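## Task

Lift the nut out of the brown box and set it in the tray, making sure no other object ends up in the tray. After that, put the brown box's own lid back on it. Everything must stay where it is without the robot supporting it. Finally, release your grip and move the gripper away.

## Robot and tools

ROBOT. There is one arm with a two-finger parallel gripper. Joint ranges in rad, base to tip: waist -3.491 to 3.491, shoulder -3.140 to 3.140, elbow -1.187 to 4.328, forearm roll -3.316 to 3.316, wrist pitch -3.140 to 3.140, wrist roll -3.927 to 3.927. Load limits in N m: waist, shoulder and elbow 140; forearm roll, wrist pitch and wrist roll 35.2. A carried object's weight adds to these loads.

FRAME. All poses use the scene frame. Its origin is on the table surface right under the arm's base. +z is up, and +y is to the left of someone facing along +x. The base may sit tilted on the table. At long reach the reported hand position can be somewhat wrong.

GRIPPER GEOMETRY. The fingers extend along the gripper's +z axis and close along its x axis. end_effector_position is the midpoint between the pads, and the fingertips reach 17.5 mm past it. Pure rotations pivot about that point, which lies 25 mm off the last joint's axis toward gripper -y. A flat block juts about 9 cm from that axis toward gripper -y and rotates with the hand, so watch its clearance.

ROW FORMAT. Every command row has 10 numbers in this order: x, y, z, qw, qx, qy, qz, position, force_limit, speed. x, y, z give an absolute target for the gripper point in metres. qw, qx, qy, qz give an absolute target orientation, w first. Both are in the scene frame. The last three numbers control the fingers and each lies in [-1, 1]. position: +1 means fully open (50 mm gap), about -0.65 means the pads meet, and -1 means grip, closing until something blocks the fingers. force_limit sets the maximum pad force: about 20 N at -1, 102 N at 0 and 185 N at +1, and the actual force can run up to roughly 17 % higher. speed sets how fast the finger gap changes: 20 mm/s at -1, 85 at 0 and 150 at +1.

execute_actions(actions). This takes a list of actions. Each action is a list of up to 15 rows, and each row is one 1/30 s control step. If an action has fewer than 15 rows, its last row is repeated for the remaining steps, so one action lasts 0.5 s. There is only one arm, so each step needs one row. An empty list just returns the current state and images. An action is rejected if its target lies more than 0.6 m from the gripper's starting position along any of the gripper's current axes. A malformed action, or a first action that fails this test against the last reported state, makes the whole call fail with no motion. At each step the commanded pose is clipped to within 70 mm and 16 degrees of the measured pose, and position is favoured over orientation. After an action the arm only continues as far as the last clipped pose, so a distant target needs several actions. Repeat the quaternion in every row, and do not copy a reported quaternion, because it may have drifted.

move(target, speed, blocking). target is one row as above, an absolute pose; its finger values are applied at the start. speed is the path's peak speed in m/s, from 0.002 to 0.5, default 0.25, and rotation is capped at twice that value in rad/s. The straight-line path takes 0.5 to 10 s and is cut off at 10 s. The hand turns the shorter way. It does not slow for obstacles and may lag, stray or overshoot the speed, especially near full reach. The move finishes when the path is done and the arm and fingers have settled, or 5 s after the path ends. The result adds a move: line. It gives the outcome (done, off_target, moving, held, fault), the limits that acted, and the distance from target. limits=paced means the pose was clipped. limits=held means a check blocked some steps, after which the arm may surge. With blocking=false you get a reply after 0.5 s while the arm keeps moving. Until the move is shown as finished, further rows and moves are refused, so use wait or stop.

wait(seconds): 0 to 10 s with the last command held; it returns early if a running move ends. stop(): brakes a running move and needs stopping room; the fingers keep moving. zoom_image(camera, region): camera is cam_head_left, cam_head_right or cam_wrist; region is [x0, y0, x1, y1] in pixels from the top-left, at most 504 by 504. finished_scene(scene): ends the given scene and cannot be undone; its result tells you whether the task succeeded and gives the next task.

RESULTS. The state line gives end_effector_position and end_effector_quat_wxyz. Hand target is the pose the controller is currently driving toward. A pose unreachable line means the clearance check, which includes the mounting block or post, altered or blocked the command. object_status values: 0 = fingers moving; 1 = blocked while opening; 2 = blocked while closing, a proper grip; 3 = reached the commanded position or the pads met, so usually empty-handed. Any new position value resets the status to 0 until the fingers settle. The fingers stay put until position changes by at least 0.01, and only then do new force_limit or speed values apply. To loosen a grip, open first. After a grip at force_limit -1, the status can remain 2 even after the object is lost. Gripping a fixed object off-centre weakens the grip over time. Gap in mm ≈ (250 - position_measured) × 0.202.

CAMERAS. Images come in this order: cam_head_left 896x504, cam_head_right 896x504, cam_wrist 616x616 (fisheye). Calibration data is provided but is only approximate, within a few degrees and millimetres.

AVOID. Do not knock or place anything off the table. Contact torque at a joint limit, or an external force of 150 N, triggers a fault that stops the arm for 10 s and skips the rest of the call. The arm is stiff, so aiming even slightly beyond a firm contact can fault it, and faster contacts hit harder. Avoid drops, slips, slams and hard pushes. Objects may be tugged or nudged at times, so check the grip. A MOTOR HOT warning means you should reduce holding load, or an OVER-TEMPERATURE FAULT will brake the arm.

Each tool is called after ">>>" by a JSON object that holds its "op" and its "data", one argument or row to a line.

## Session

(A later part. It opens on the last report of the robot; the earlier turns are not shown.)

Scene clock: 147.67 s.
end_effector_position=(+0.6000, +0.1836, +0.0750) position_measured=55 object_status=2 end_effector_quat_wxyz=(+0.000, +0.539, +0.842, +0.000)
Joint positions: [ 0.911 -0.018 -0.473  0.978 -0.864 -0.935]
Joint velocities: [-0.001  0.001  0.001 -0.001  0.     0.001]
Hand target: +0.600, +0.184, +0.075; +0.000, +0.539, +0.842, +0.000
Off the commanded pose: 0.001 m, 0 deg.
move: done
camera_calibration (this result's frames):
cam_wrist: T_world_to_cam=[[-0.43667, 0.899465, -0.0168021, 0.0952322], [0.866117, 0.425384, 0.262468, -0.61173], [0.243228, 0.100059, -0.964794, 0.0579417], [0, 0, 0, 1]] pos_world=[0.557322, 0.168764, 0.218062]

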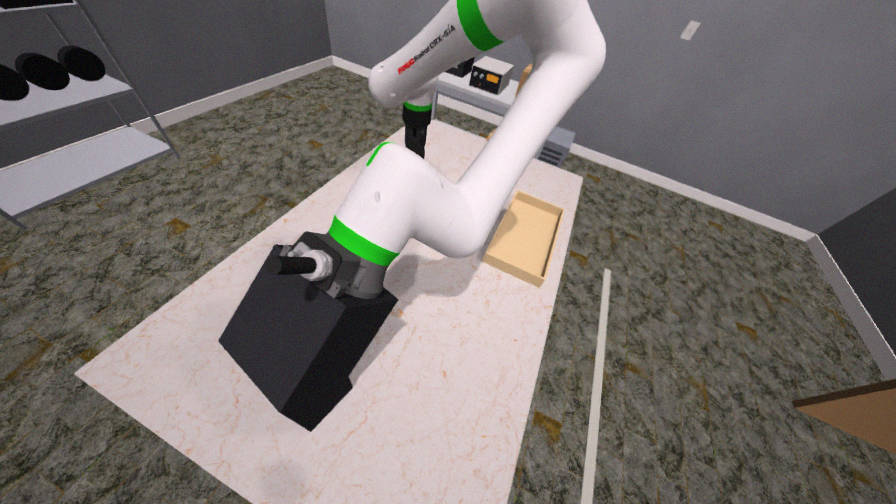

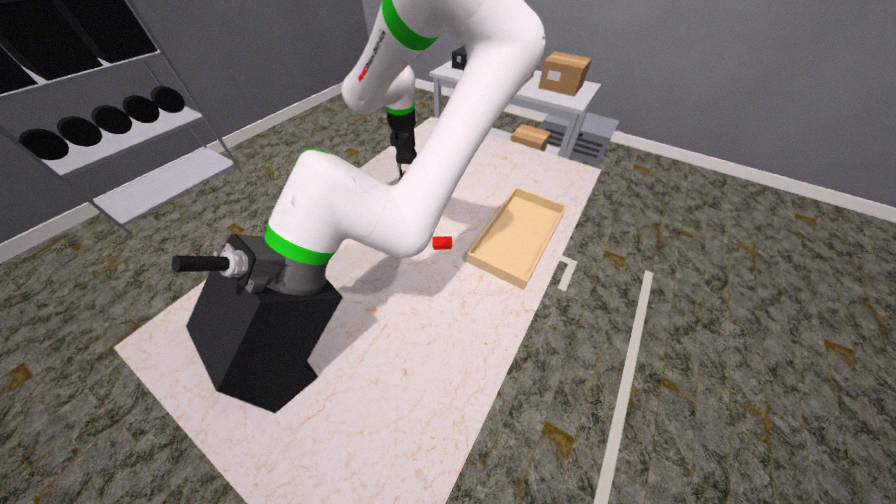

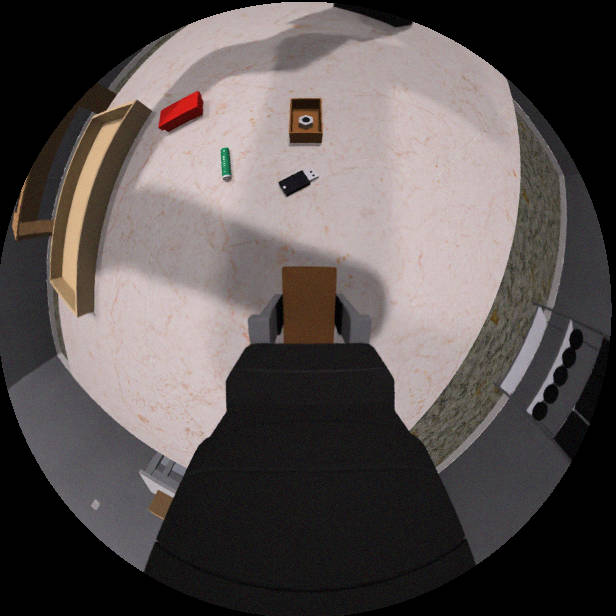

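>>> {"op": "move", "data": {
  "target": [0.6, 0.183, 0.021, 0, 0.5388, 0.8424, 0, -1, -0.5, 0],
  "speed": 0.05
}}

>>> {"op": "move", "data": {
  "target": [0.6, 0.183, 0.021, 0, 0.5388, 0.8424, 0, 1, -0.5, 0],
  "speed": 0.05
}}

Scene clock: 157.70 s.
end_effector_position=(+0.5998, +0.1831, +0.0211) position_measured=55 object_status=2 end_effector_quat_wxyz=(-0.000, +0.539, +0.842, -0.000)
Joint positions: [ 0.816  0.071 -0.475  1.056 -0.744 -0.981]
Joint velocities: [-0.     0.     0.001 -0.     0.001  0.   ]
Hand target: +0.600, +0.183, +0.021; -0.000, +0.539, +0.842, -0.000
Off the commanded pose: 0.000 m, 0 deg.
move: done
camera_calibration (this result's frames):
cam_wrist: T_world_to_cam=[[-0.436593, 0.899512, -0.0162895, 0.0946224], [0.866375, 0.425251, 0.26183, -0.597291], [0.242446, 0.1002, -0.964976, 0.00649751], [0, 0, 0, 1]] pos_world=[0.557214, 0.168234, 0.1642]

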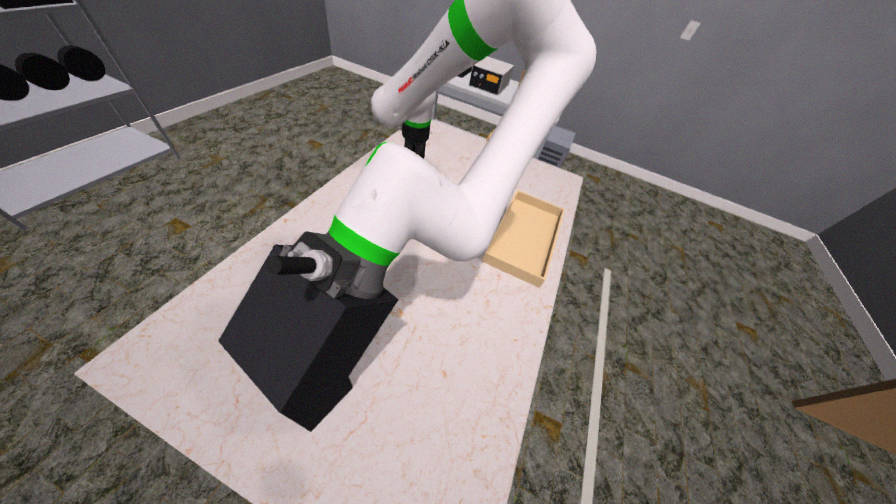

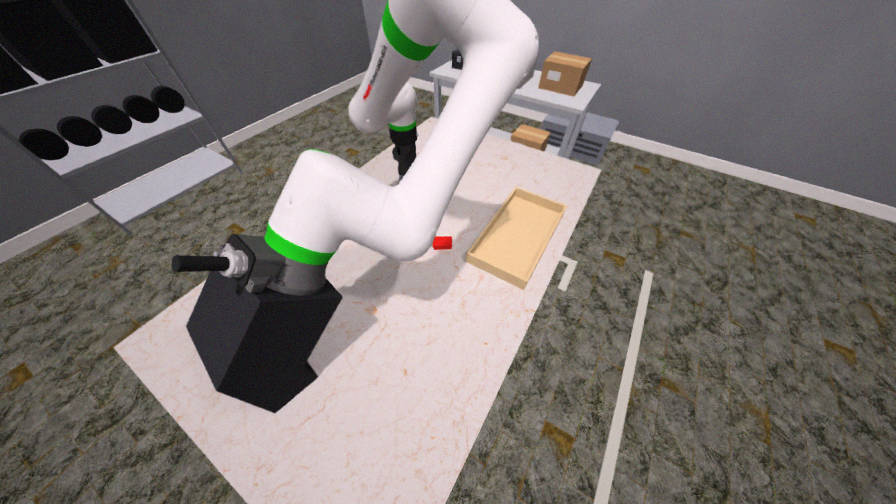

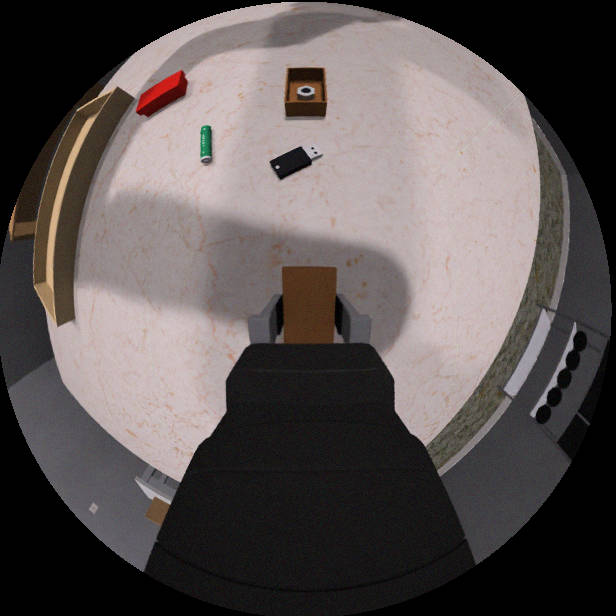

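Scene clock: 158.40 s.
end_effector_position=(+0.6000, +0.1830, +0.0210) position_measured=3 object_status=3 end_effector_quat_wxyz=(-0.000, +0.539, +0.842, -0.000)
Joint positions: [ 0.815  0.072 -0.475  1.056 -0.744 -0.982]
Joint velocities: [ 0.002  0.    -0.     0.     0.001  0.   ]
Hand target: +0.600, +0.183, +0.021; -0.000, +0.539, +0.842, +0.000
Off the commanded pose: 0.000 m, 0 deg.
move: done
camera_calibration (this result's frames):
cam_wrist: T_world_to_cam=[[-0.436679, 0.899465, -0.0165812, 0.0948251], [0.866246, 0.425382, 0.262045, -0.597355], [0.242754, 0.100066, -0.964913, 0.0062378], [0, 0, 0, 1]] pos_world=[0.557351, 0.168188, 0.164125]

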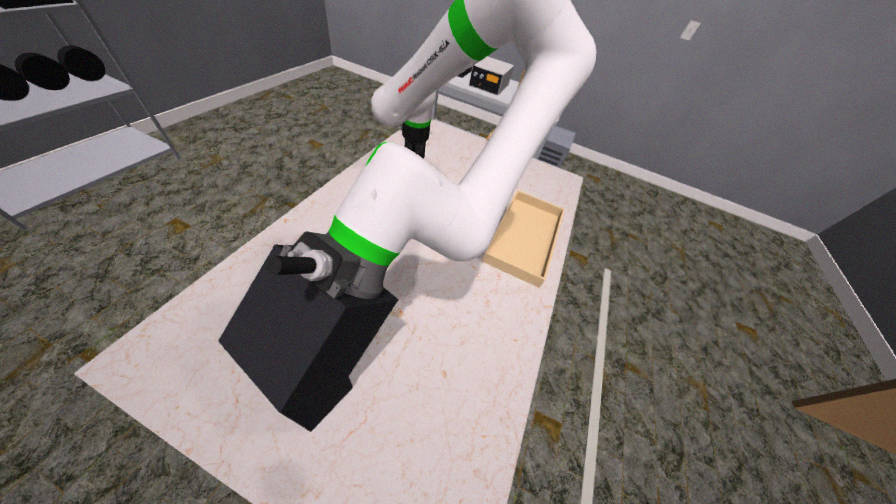

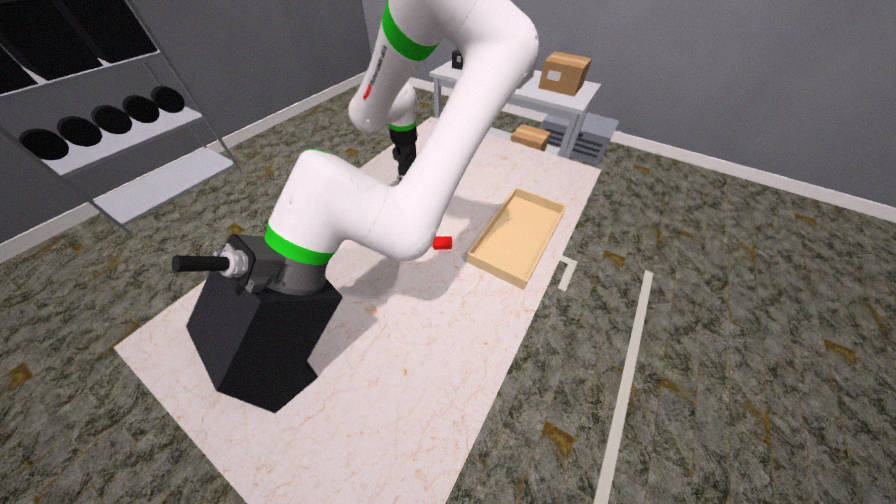

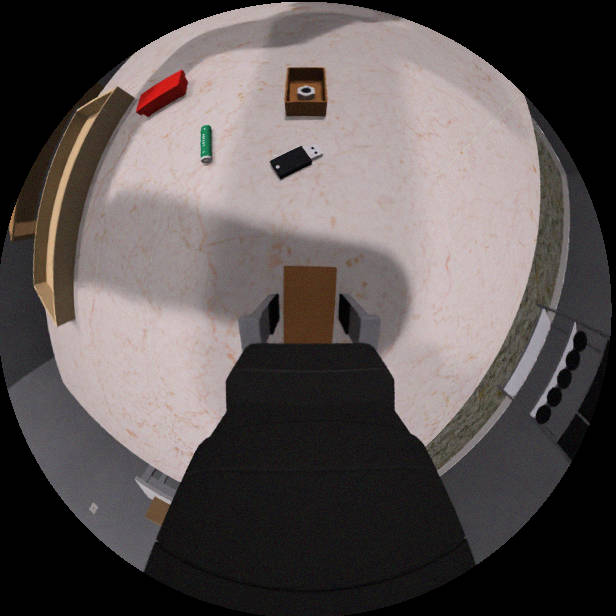

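>>> {"op": "move", "data": {
  "target": [0.6, 0.183, 0.07, 0, 0.5388, 0.8424, 0, 1, -0.5, 0],
  "speed": 0.15
}}

>>> {"op": "move", "data": {
  "target": [0.409, 0.095, 0.11, 0, 0.9767, 0.2147, 0, 0.2, -0.5, 0],
  "speed": 0.25
}}

Scene clock: 181.70 s.
end_effector_position=(+0.6001, +0.1829, +0.0699) position_measured=3 object_status=3 end_effector_quat_wxyz=(+0.000, +0.539, +0.842, -0.000)
Joint positions: [ 0.901 -0.011 -0.474  0.984 -0.852 -0.937]
Joint velocities: [ 0.003 -0.001  0.001 -0.001  0.    -0.001]
Hand target: +0.600, +0.183, +0.070; +0.000, +0.539, +0.842, +0.000
Off the commanded pose: 0.000 m, 0 deg.
move: done
camera_calibration (this result's frames):
cam_wrist: T_world_to_cam=[[-0.436845, 0.899379, -0.0168614, 0.0958784], [0.866116, 0.425603, 0.262116, -0.610167], [0.242918, 0.0999, -0.964889, 0.0533433], [0, 0, 0, 1]] pos_world=[0.557402, 0.168129, 0.213022]

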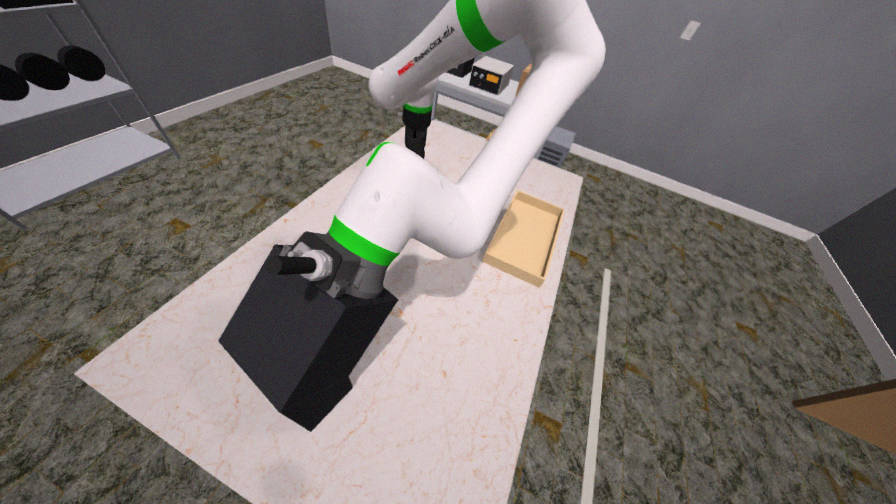

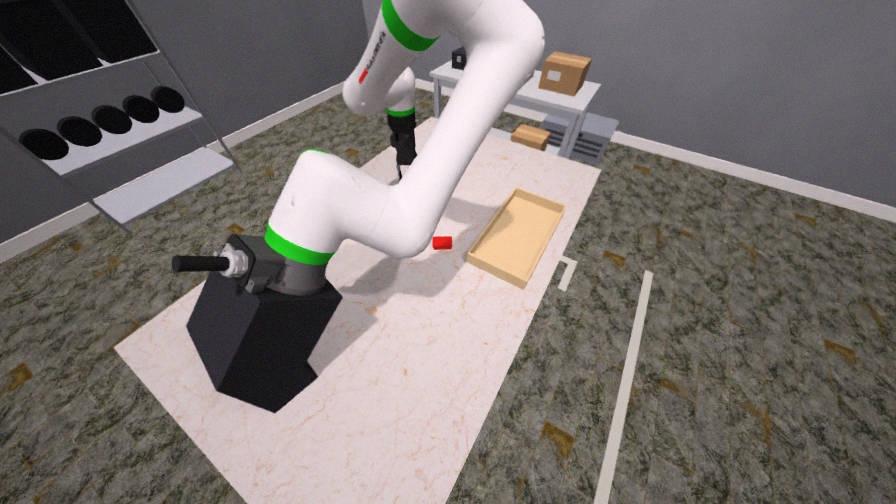

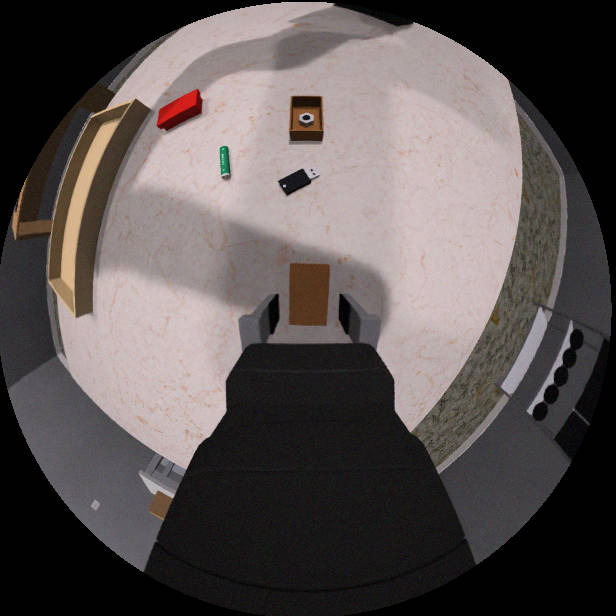

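Scene clock: 185.23 s.
end_effector_position=(+0.4091, +0.0944, +0.1099) position_measured=123 object_status=3 end_effector_quat_wxyz=(+0.000, +0.977, +0.215, -0.000)
Joint positions: [ 1.033 -0.555 -1.121  1.042 -0.895 -2.699]
Joint velocities: [ 0.    -0.002 -0.     0.    -0.001 -0.001]
Hand target: +0.409, +0.094, +0.110; +0.000, +0.977, +0.215, -0.000
Off the commanded pose: 0.001 m, 0 deg.
move: done
camera_calibration (this result's frames):
cam_wrist: T_world_to_cam=[[0.899381, 0.436848, -0.0166615, -0.410299], [0.425547, -0.866114, 0.262215, -0.11541], [0.100117, -0.242922, -0.964866, 0.237963], [0, 0, 0, 1]] pos_world=[0.394303, 0.137086, 0.253029]

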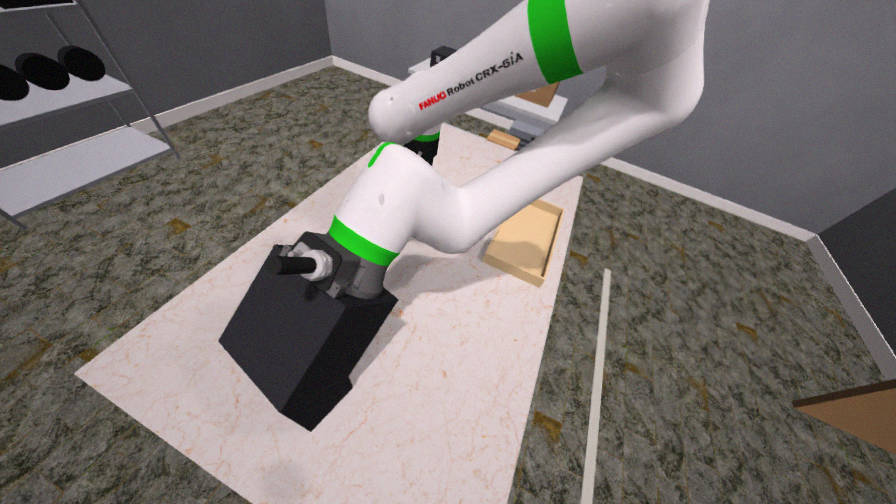

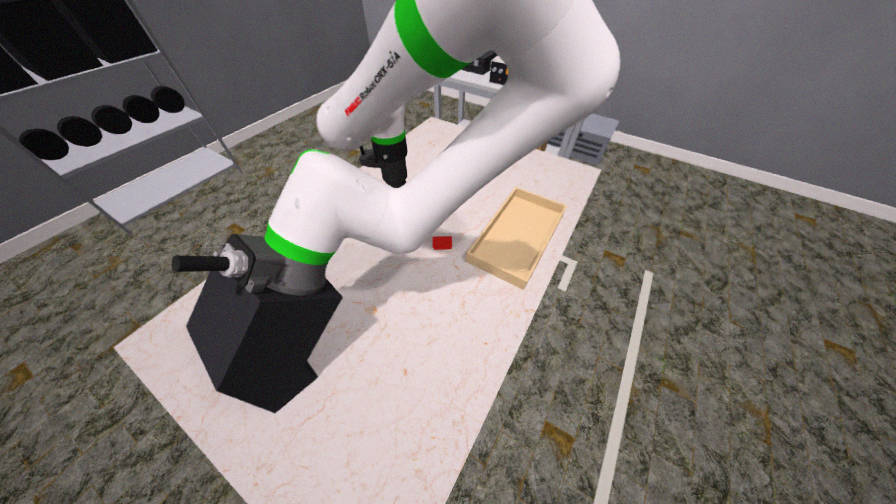

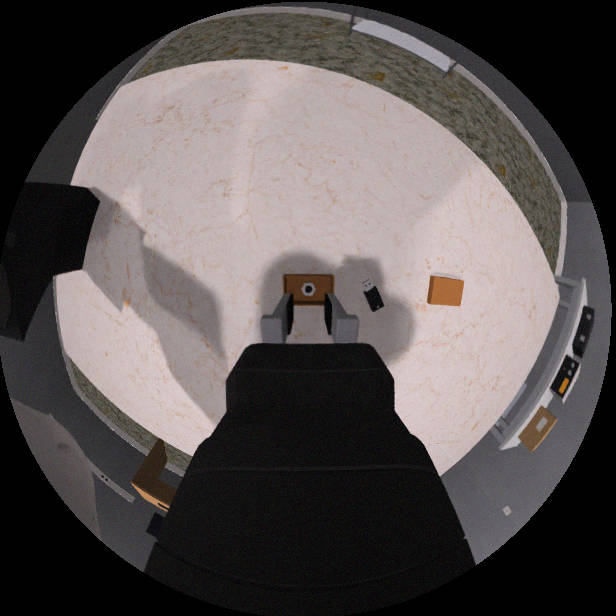

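>>> {"op": "zoom_image", "data": {
  "camera": "cam_wrist",
  "region": [250, 250, 370, 345]
}}

Region (250, 250, 370, 345) of cam_wrist's 616x616 image, scaled by 4.200, with more detail than that image has; it fills the top 399 rows of this view, and the rest is white.

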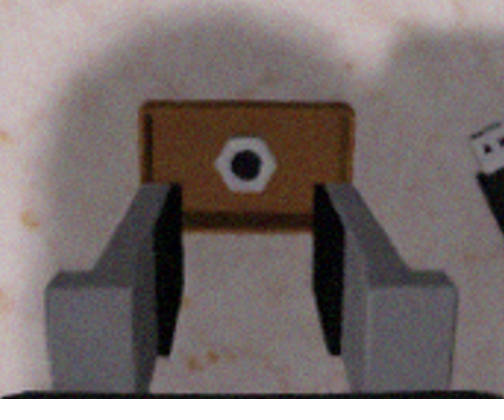

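>>> {"op": "move", "data": {
  "target": [0.409, 0.095, 0.05, 0, 0.9767, 0.2147, 0, 0.3, -0.5, 0],
  "speed": 0.08
}}

Scene clock: 200.73 s.
end_effector_position=(+0.4086, +0.0952, +0.0502) position_measured=107 object_status=3 end_effector_quat_wxyz=(-0.000, +0.977, +0.214, -0.000)
Joint positions: [ 0.709 -0.37  -1.143  1.353 -0.583 -2.846]
Joint velocities: [-0.004  0.    -0.001  0.008  0.004 -0.005]
Hand target: +0.409, +0.095, +0.050; -0.000, +0.977, +0.214, -0.000
Off the commanded pose: 0.001 m, 0 deg.
move: done
camera_calibration (this result's frames):
cam_wrist: T_world_to_cam=[[0.899641, 0.436289, -0.0172619, -0.411178], [0.425266, -0.86658, 0.261128, -0.0986415], [0.0989682, -0.242262, -0.96515, 0.18105], [0, 0, 0, 1]] pos_world=[0.393943, 0.137773, 0.193401]

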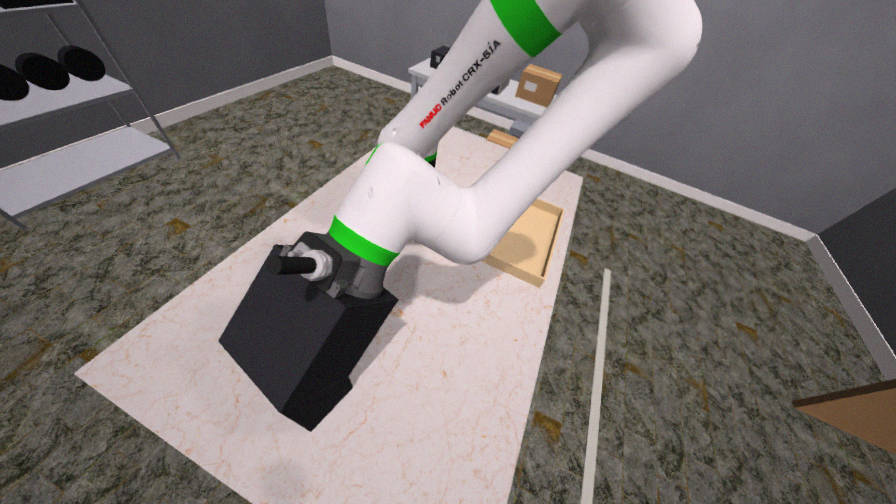

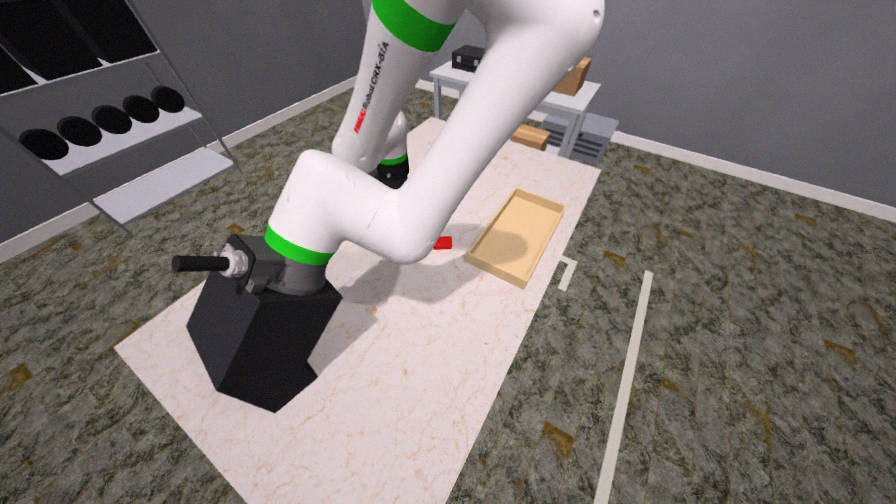

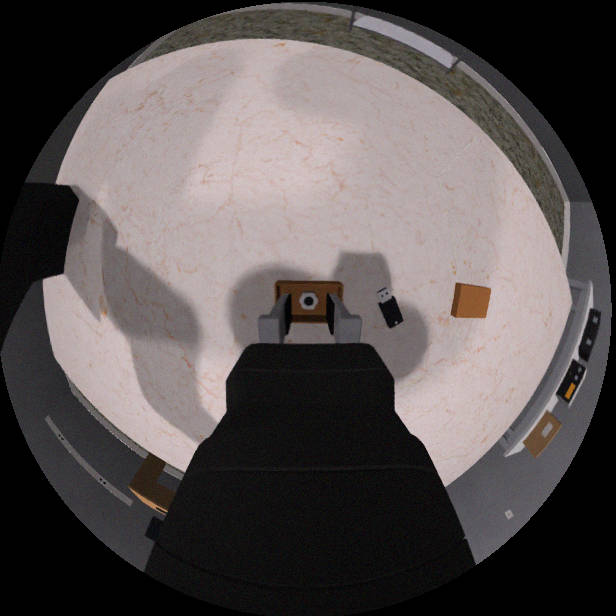

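>>> {"op": "zoom_image", "data": {
  "camera": "cam_wrist",
  "region": [250, 250, 370, 345]
}}

Region (250, 250, 370, 345) of cam_wrist's 616x616 image, scaled by 4.200, with more detail than that image has; it fills the top 399 rows of this view, and the rest is white.

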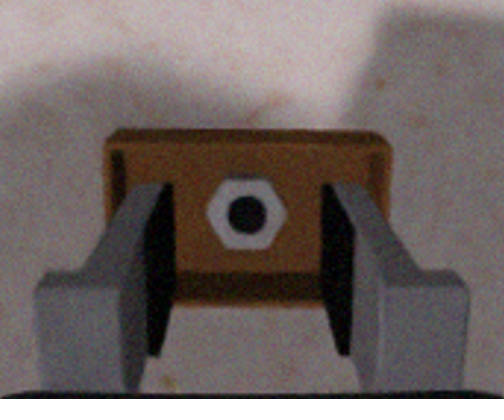

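>>> {"op": "move", "data": {
  "target": [0.409, 0.095, 0.034, 0, 0.9767, 0.2147, 0, 0.3, -0.5, 0],
  "speed": 0.03
}}

>>> {"op": "zoom_image", "data": {
  "camera": "cam_wrist",
  "region": [250, 250, 370, 345]
}}

Scene clock: 209.53 s.
end_effector_position=(+0.4092, +0.0952, +0.0342) position_measured=107 object_status=3 end_effector_quat_wxyz=(-0.000, +0.977, +0.214, +0.000)
Joint positions: [ 0.606 -0.319 -1.142  1.493 -0.505 -2.922]
Joint velocities: [-0.005 -0.001 -0.005  0.01   0.004 -0.005]
Hand target: +0.409, +0.095, +0.034; -0.000, +0.977, +0.215, -0.000
Off the commanded pose: 0.000 m, 0 deg.
move: done
camera_calibration (this result's frames):
cam_wrist: T_world_to_cam=[[0.899639, 0.436325, -0.0164175, -0.412051], [0.425027, -0.866493, 0.261805, -0.0946701], [0.100007, -0.242508, -0.964981, 0.165052], [0, 0, 0, 1]] pos_world=[0.394429, 0.137784, 0.177292]

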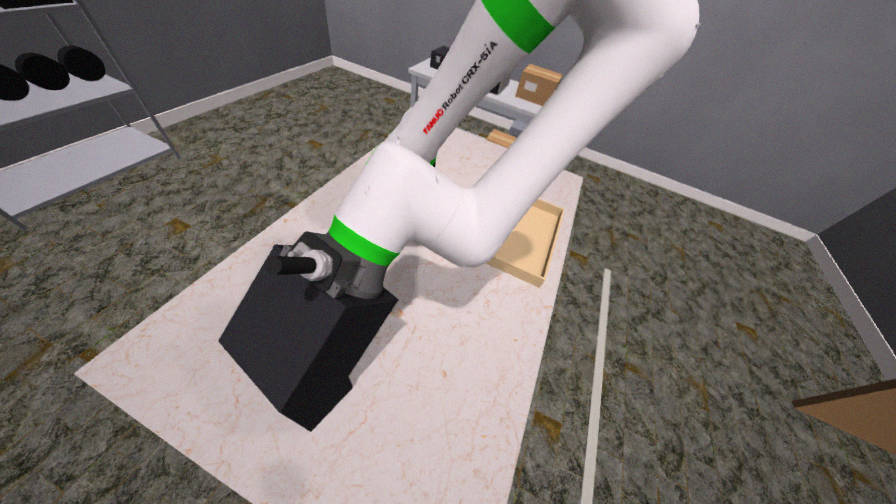

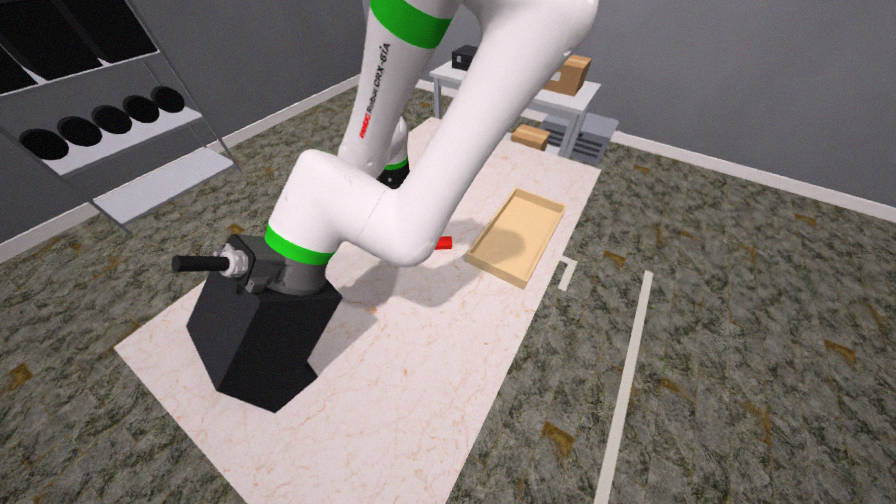

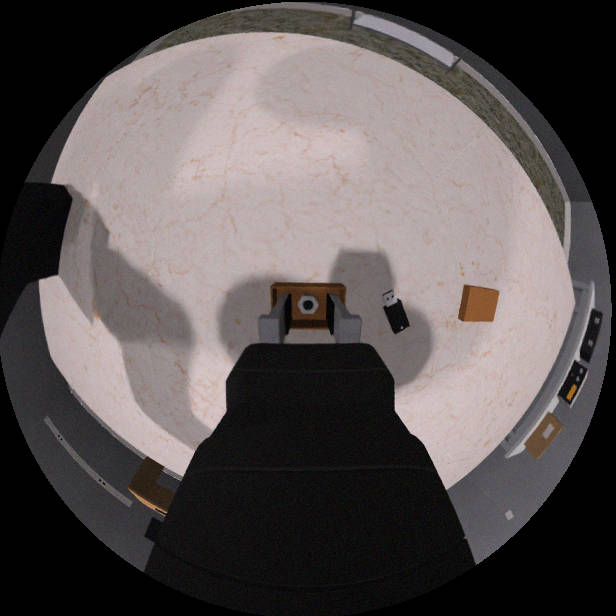

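Region (250, 250, 370, 345) of cam_wrist's 616x616 image, scaled by 4.200, with more detail than that image has; it fills the top 399 rows of this view, and the rest is white.

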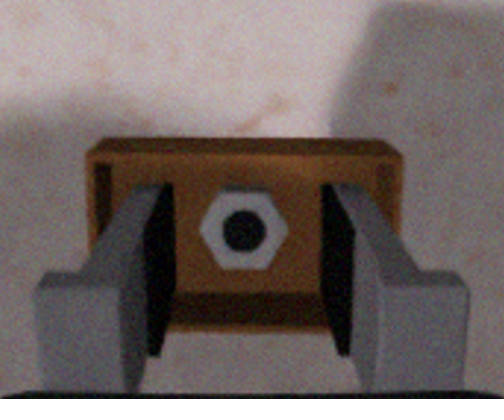

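>>> {"op": "move", "data": {
  "target": [0.409, 0.095, 0.022, 0, 0.9767, 0.2147, 0, 0.3, -0.5, 0],
  "speed": 0.03
}}

>>> {"op": "zoom_image", "data": {
  "camera": "cam_wrist",
  "region": [250, 250, 370, 345]
}}

Scene clock: 212.37 s.
end_effector_position=(+0.4093, +0.0952, +0.0221) position_measured=107 object_status=3 end_effector_quat_wxyz=(-0.000, +0.977, +0.215, +0.000)
Joint positions: [ 0.524 -0.281 -1.137  1.617 -0.449 -2.992]
Joint velocities: [-0.007 -0.    -0.     0.012  0.006 -0.007]
Hand target: +0.409, +0.095, +0.022; -0.000, +0.977, +0.215, -0.000
Off the commanded pose: 0.000 m, 0 deg.
move: done
camera_calibration (this result's frames):
cam_wrist: T_world_to_cam=[[0.899624, 0.436358, -0.0163639, -0.412298], [0.425035, -0.866456, 0.261914, -0.0915796], [0.10011, -0.24258, -0.964952, 0.153403], [0, 0, 0, 1]] pos_world=[0.394481, 0.137773, 0.165266]

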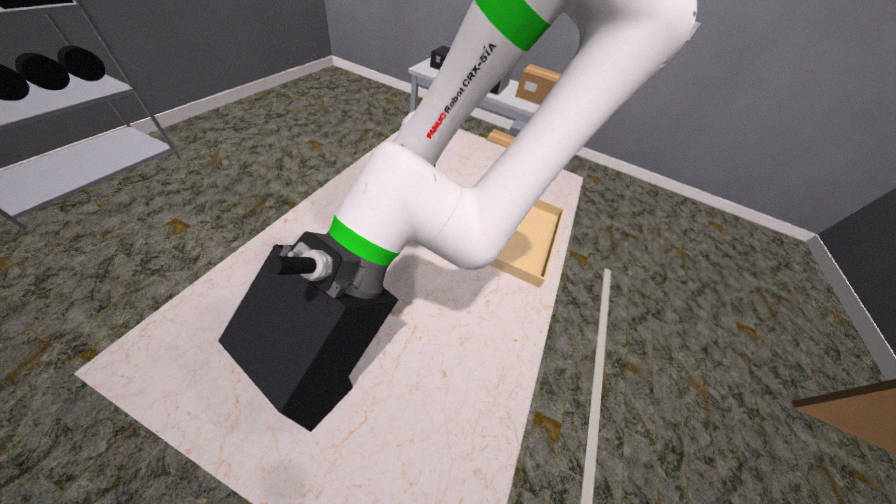

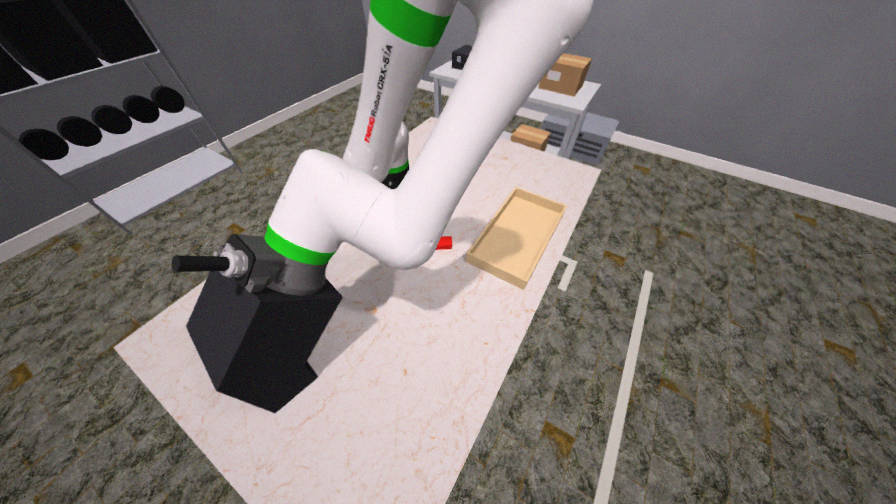

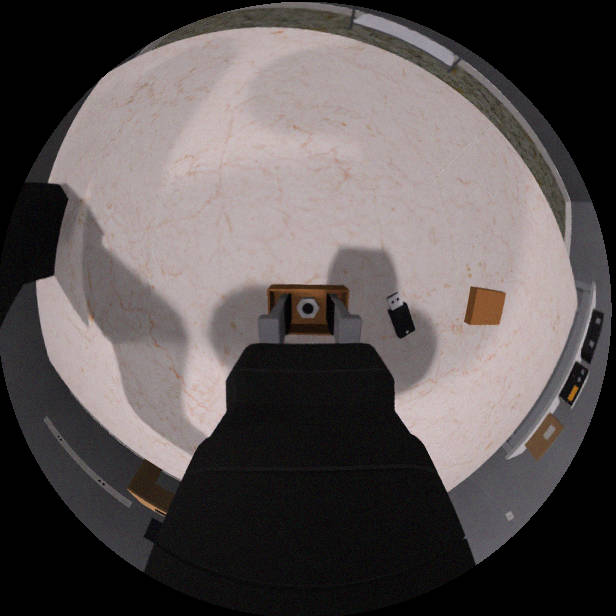

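Region (250, 250, 370, 345) of cam_wrist's 616x616 image, scaled by 4.200, with more detail than that image has; it fills the top 399 rows of this view, and the rest is white.

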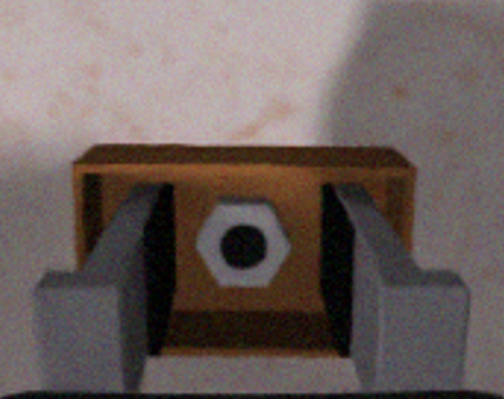

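Fingers are inside the box around the nut. Closing the gripper gently.

>>> {"op": "move", "data": {
  "target": [0.409, 0.095, 0.022, 0, 0.9767, 0.2147, 0, -1, -0.3, -0.5],
  "speed": 0.03
}}

>>> {"op": "zoom_image", "data": {
  "camera": "cam_wrist",
  "region": [250, 250, 370, 345]
}}

Scene clock: 216.67 s.
end_effector_position=(+0.4090, +0.0950, +0.0220) position_measured=196 object_status=2 end_effector_quat_wxyz=(-0.000, +0.977, +0.215, +0.000)
Joint positions: [ 0.522 -0.281 -1.138  1.619 -0.449 -2.993]
Joint velocities: [ 0.     0.    -0.    -0.     0.    -0.001]
Hand target: +0.409, +0.095, +0.022; -0.000, +0.977, +0.215, -0.000
Off the commanded pose: 0.000 m, 0 deg.
move: done
camera_calibration (this result's frames):
cam_wrist: T_world_to_cam=[[0.899456, 0.436696, -0.0165692, -0.411922], [0.425398, -0.866242, 0.262033, -0.0917189], [0.100076, -0.242736, -0.964917, 0.153306], [0, 0, 0, 1]] pos_world=[0.394181, 0.137647, 0.165136]

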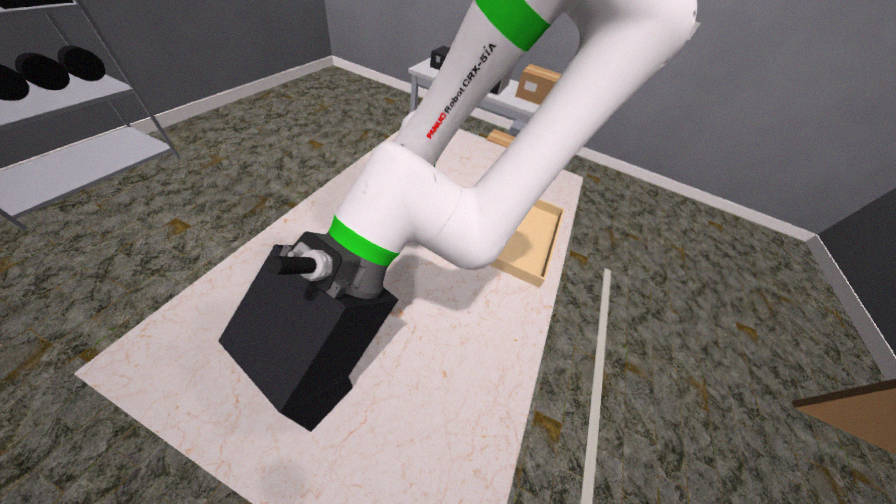

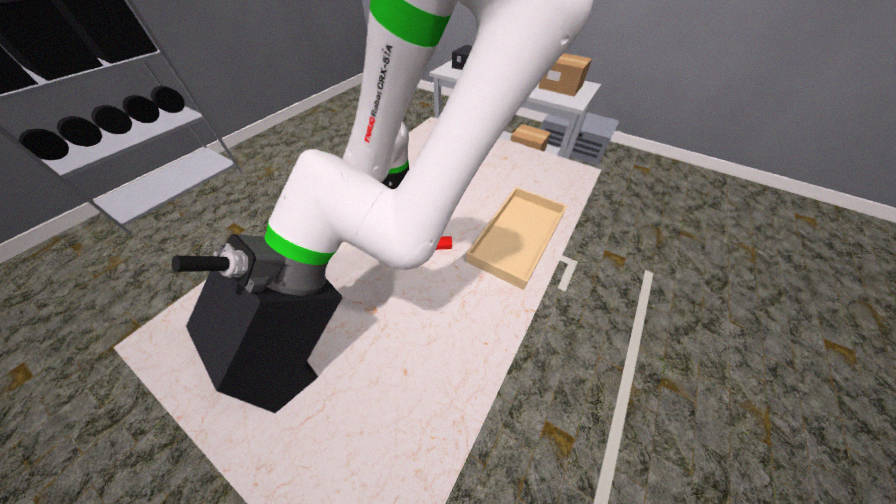

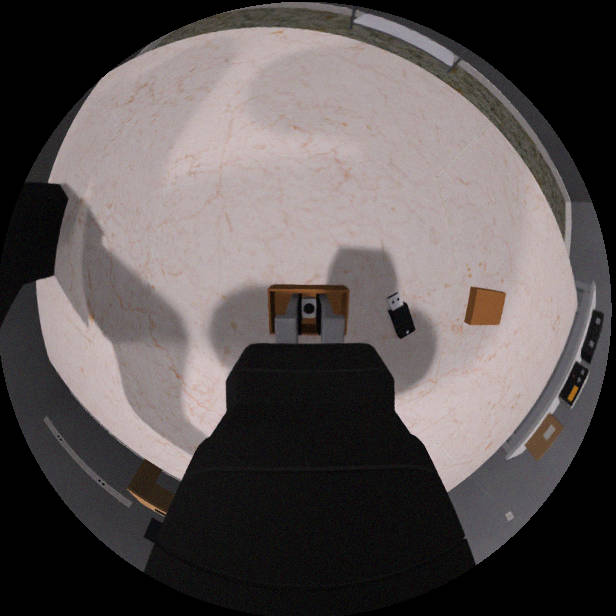

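Region (250, 250, 370, 345) of cam_wrist's 616x616 image, scaled by 4.200, with more detail than that image has; it fills the top 399 rows of this view, and the rest is white.

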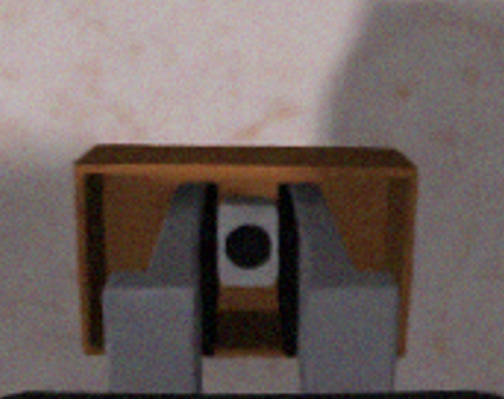

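>>> {"op": "move", "data": {
  "target": [0.409, 0.095, 0.022, 0, 0.9767, 0.2147, 0, 0.3, -0.3, 0],
  "speed": 0.03
}}

>>> {"op": "zoom_image", "data": {
  "camera": "cam_wrist",
  "region": [250, 250, 370, 345]
}}

Scene clock: 229.70 s.
end_effector_position=(+0.4090, +0.0950, +0.0220) position_measured=107 object_status=3 end_effector_quat_wxyz=(+0.000, +0.977, +0.215, -0.000)
Joint positions: [ 0.522 -0.281 -1.138  1.619 -0.449 -2.993]
Joint velocities: [-0.002 -0.001 -0.    -0.     0.001 -0.   ]
Hand target: +0.409, +0.095, +0.022; -0.000, +0.977, +0.215, -0.000
Off the commanded pose: 0.000 m, 0 deg.
move: done
camera_calibration (this result's frames):
cam_wrist: T_world_to_cam=[[0.899459, 0.436686, -0.0166643, -0.411885], [0.425409, -0.866232, 0.262047, -0.0917227], [0.0999973, -0.24279, -0.964911, 0.153314], [0, 0, 0, 1]] pos_world=[0.394162, 0.137634, 0.165106]

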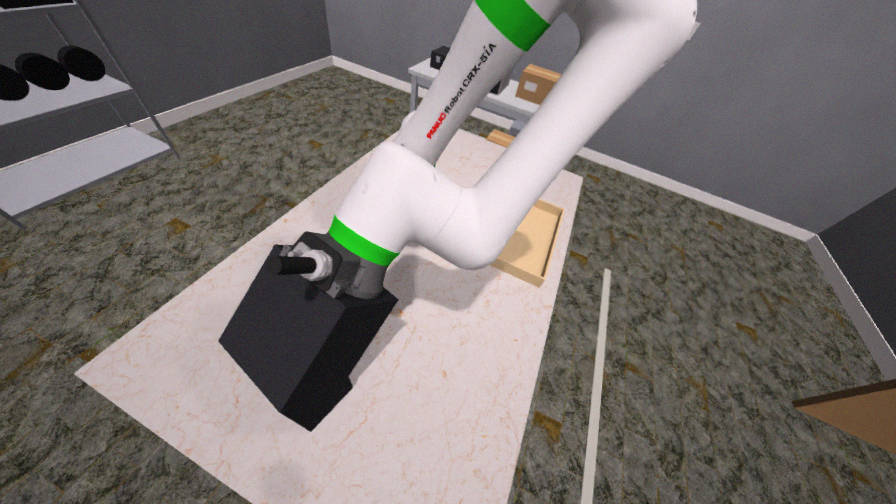

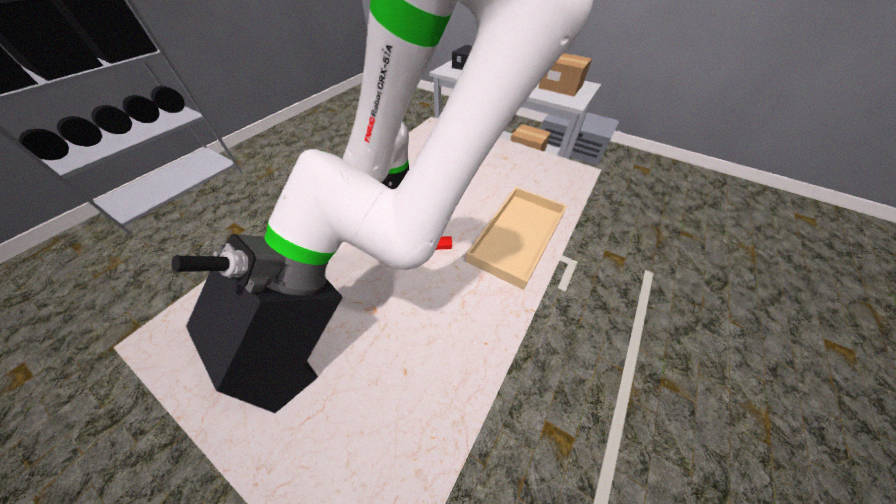

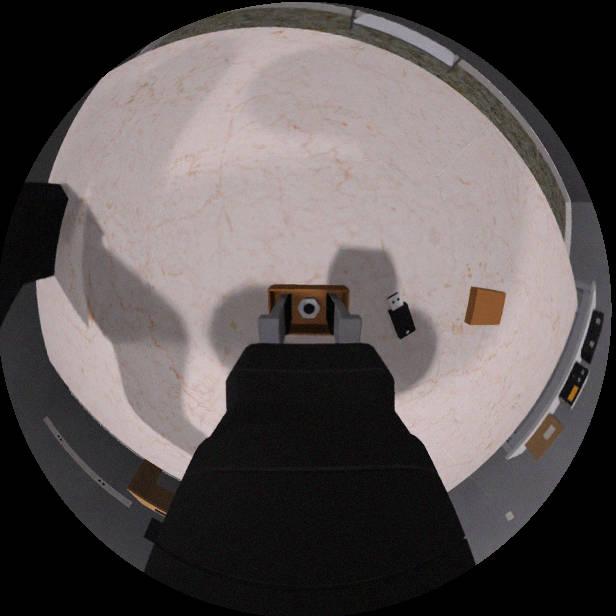

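Region (250, 250, 370, 345) of cam_wrist's 616x616 image, scaled by 4.200, with more detail than that image has; it fills the top 399 rows of this view, and the rest is white.

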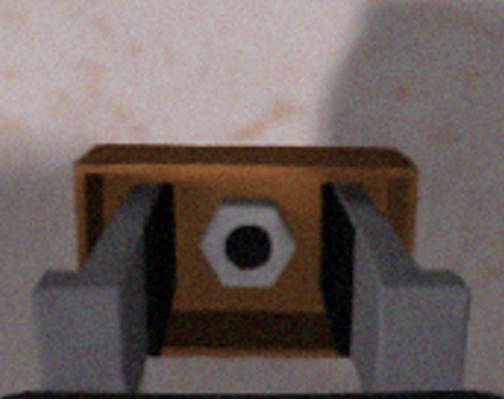

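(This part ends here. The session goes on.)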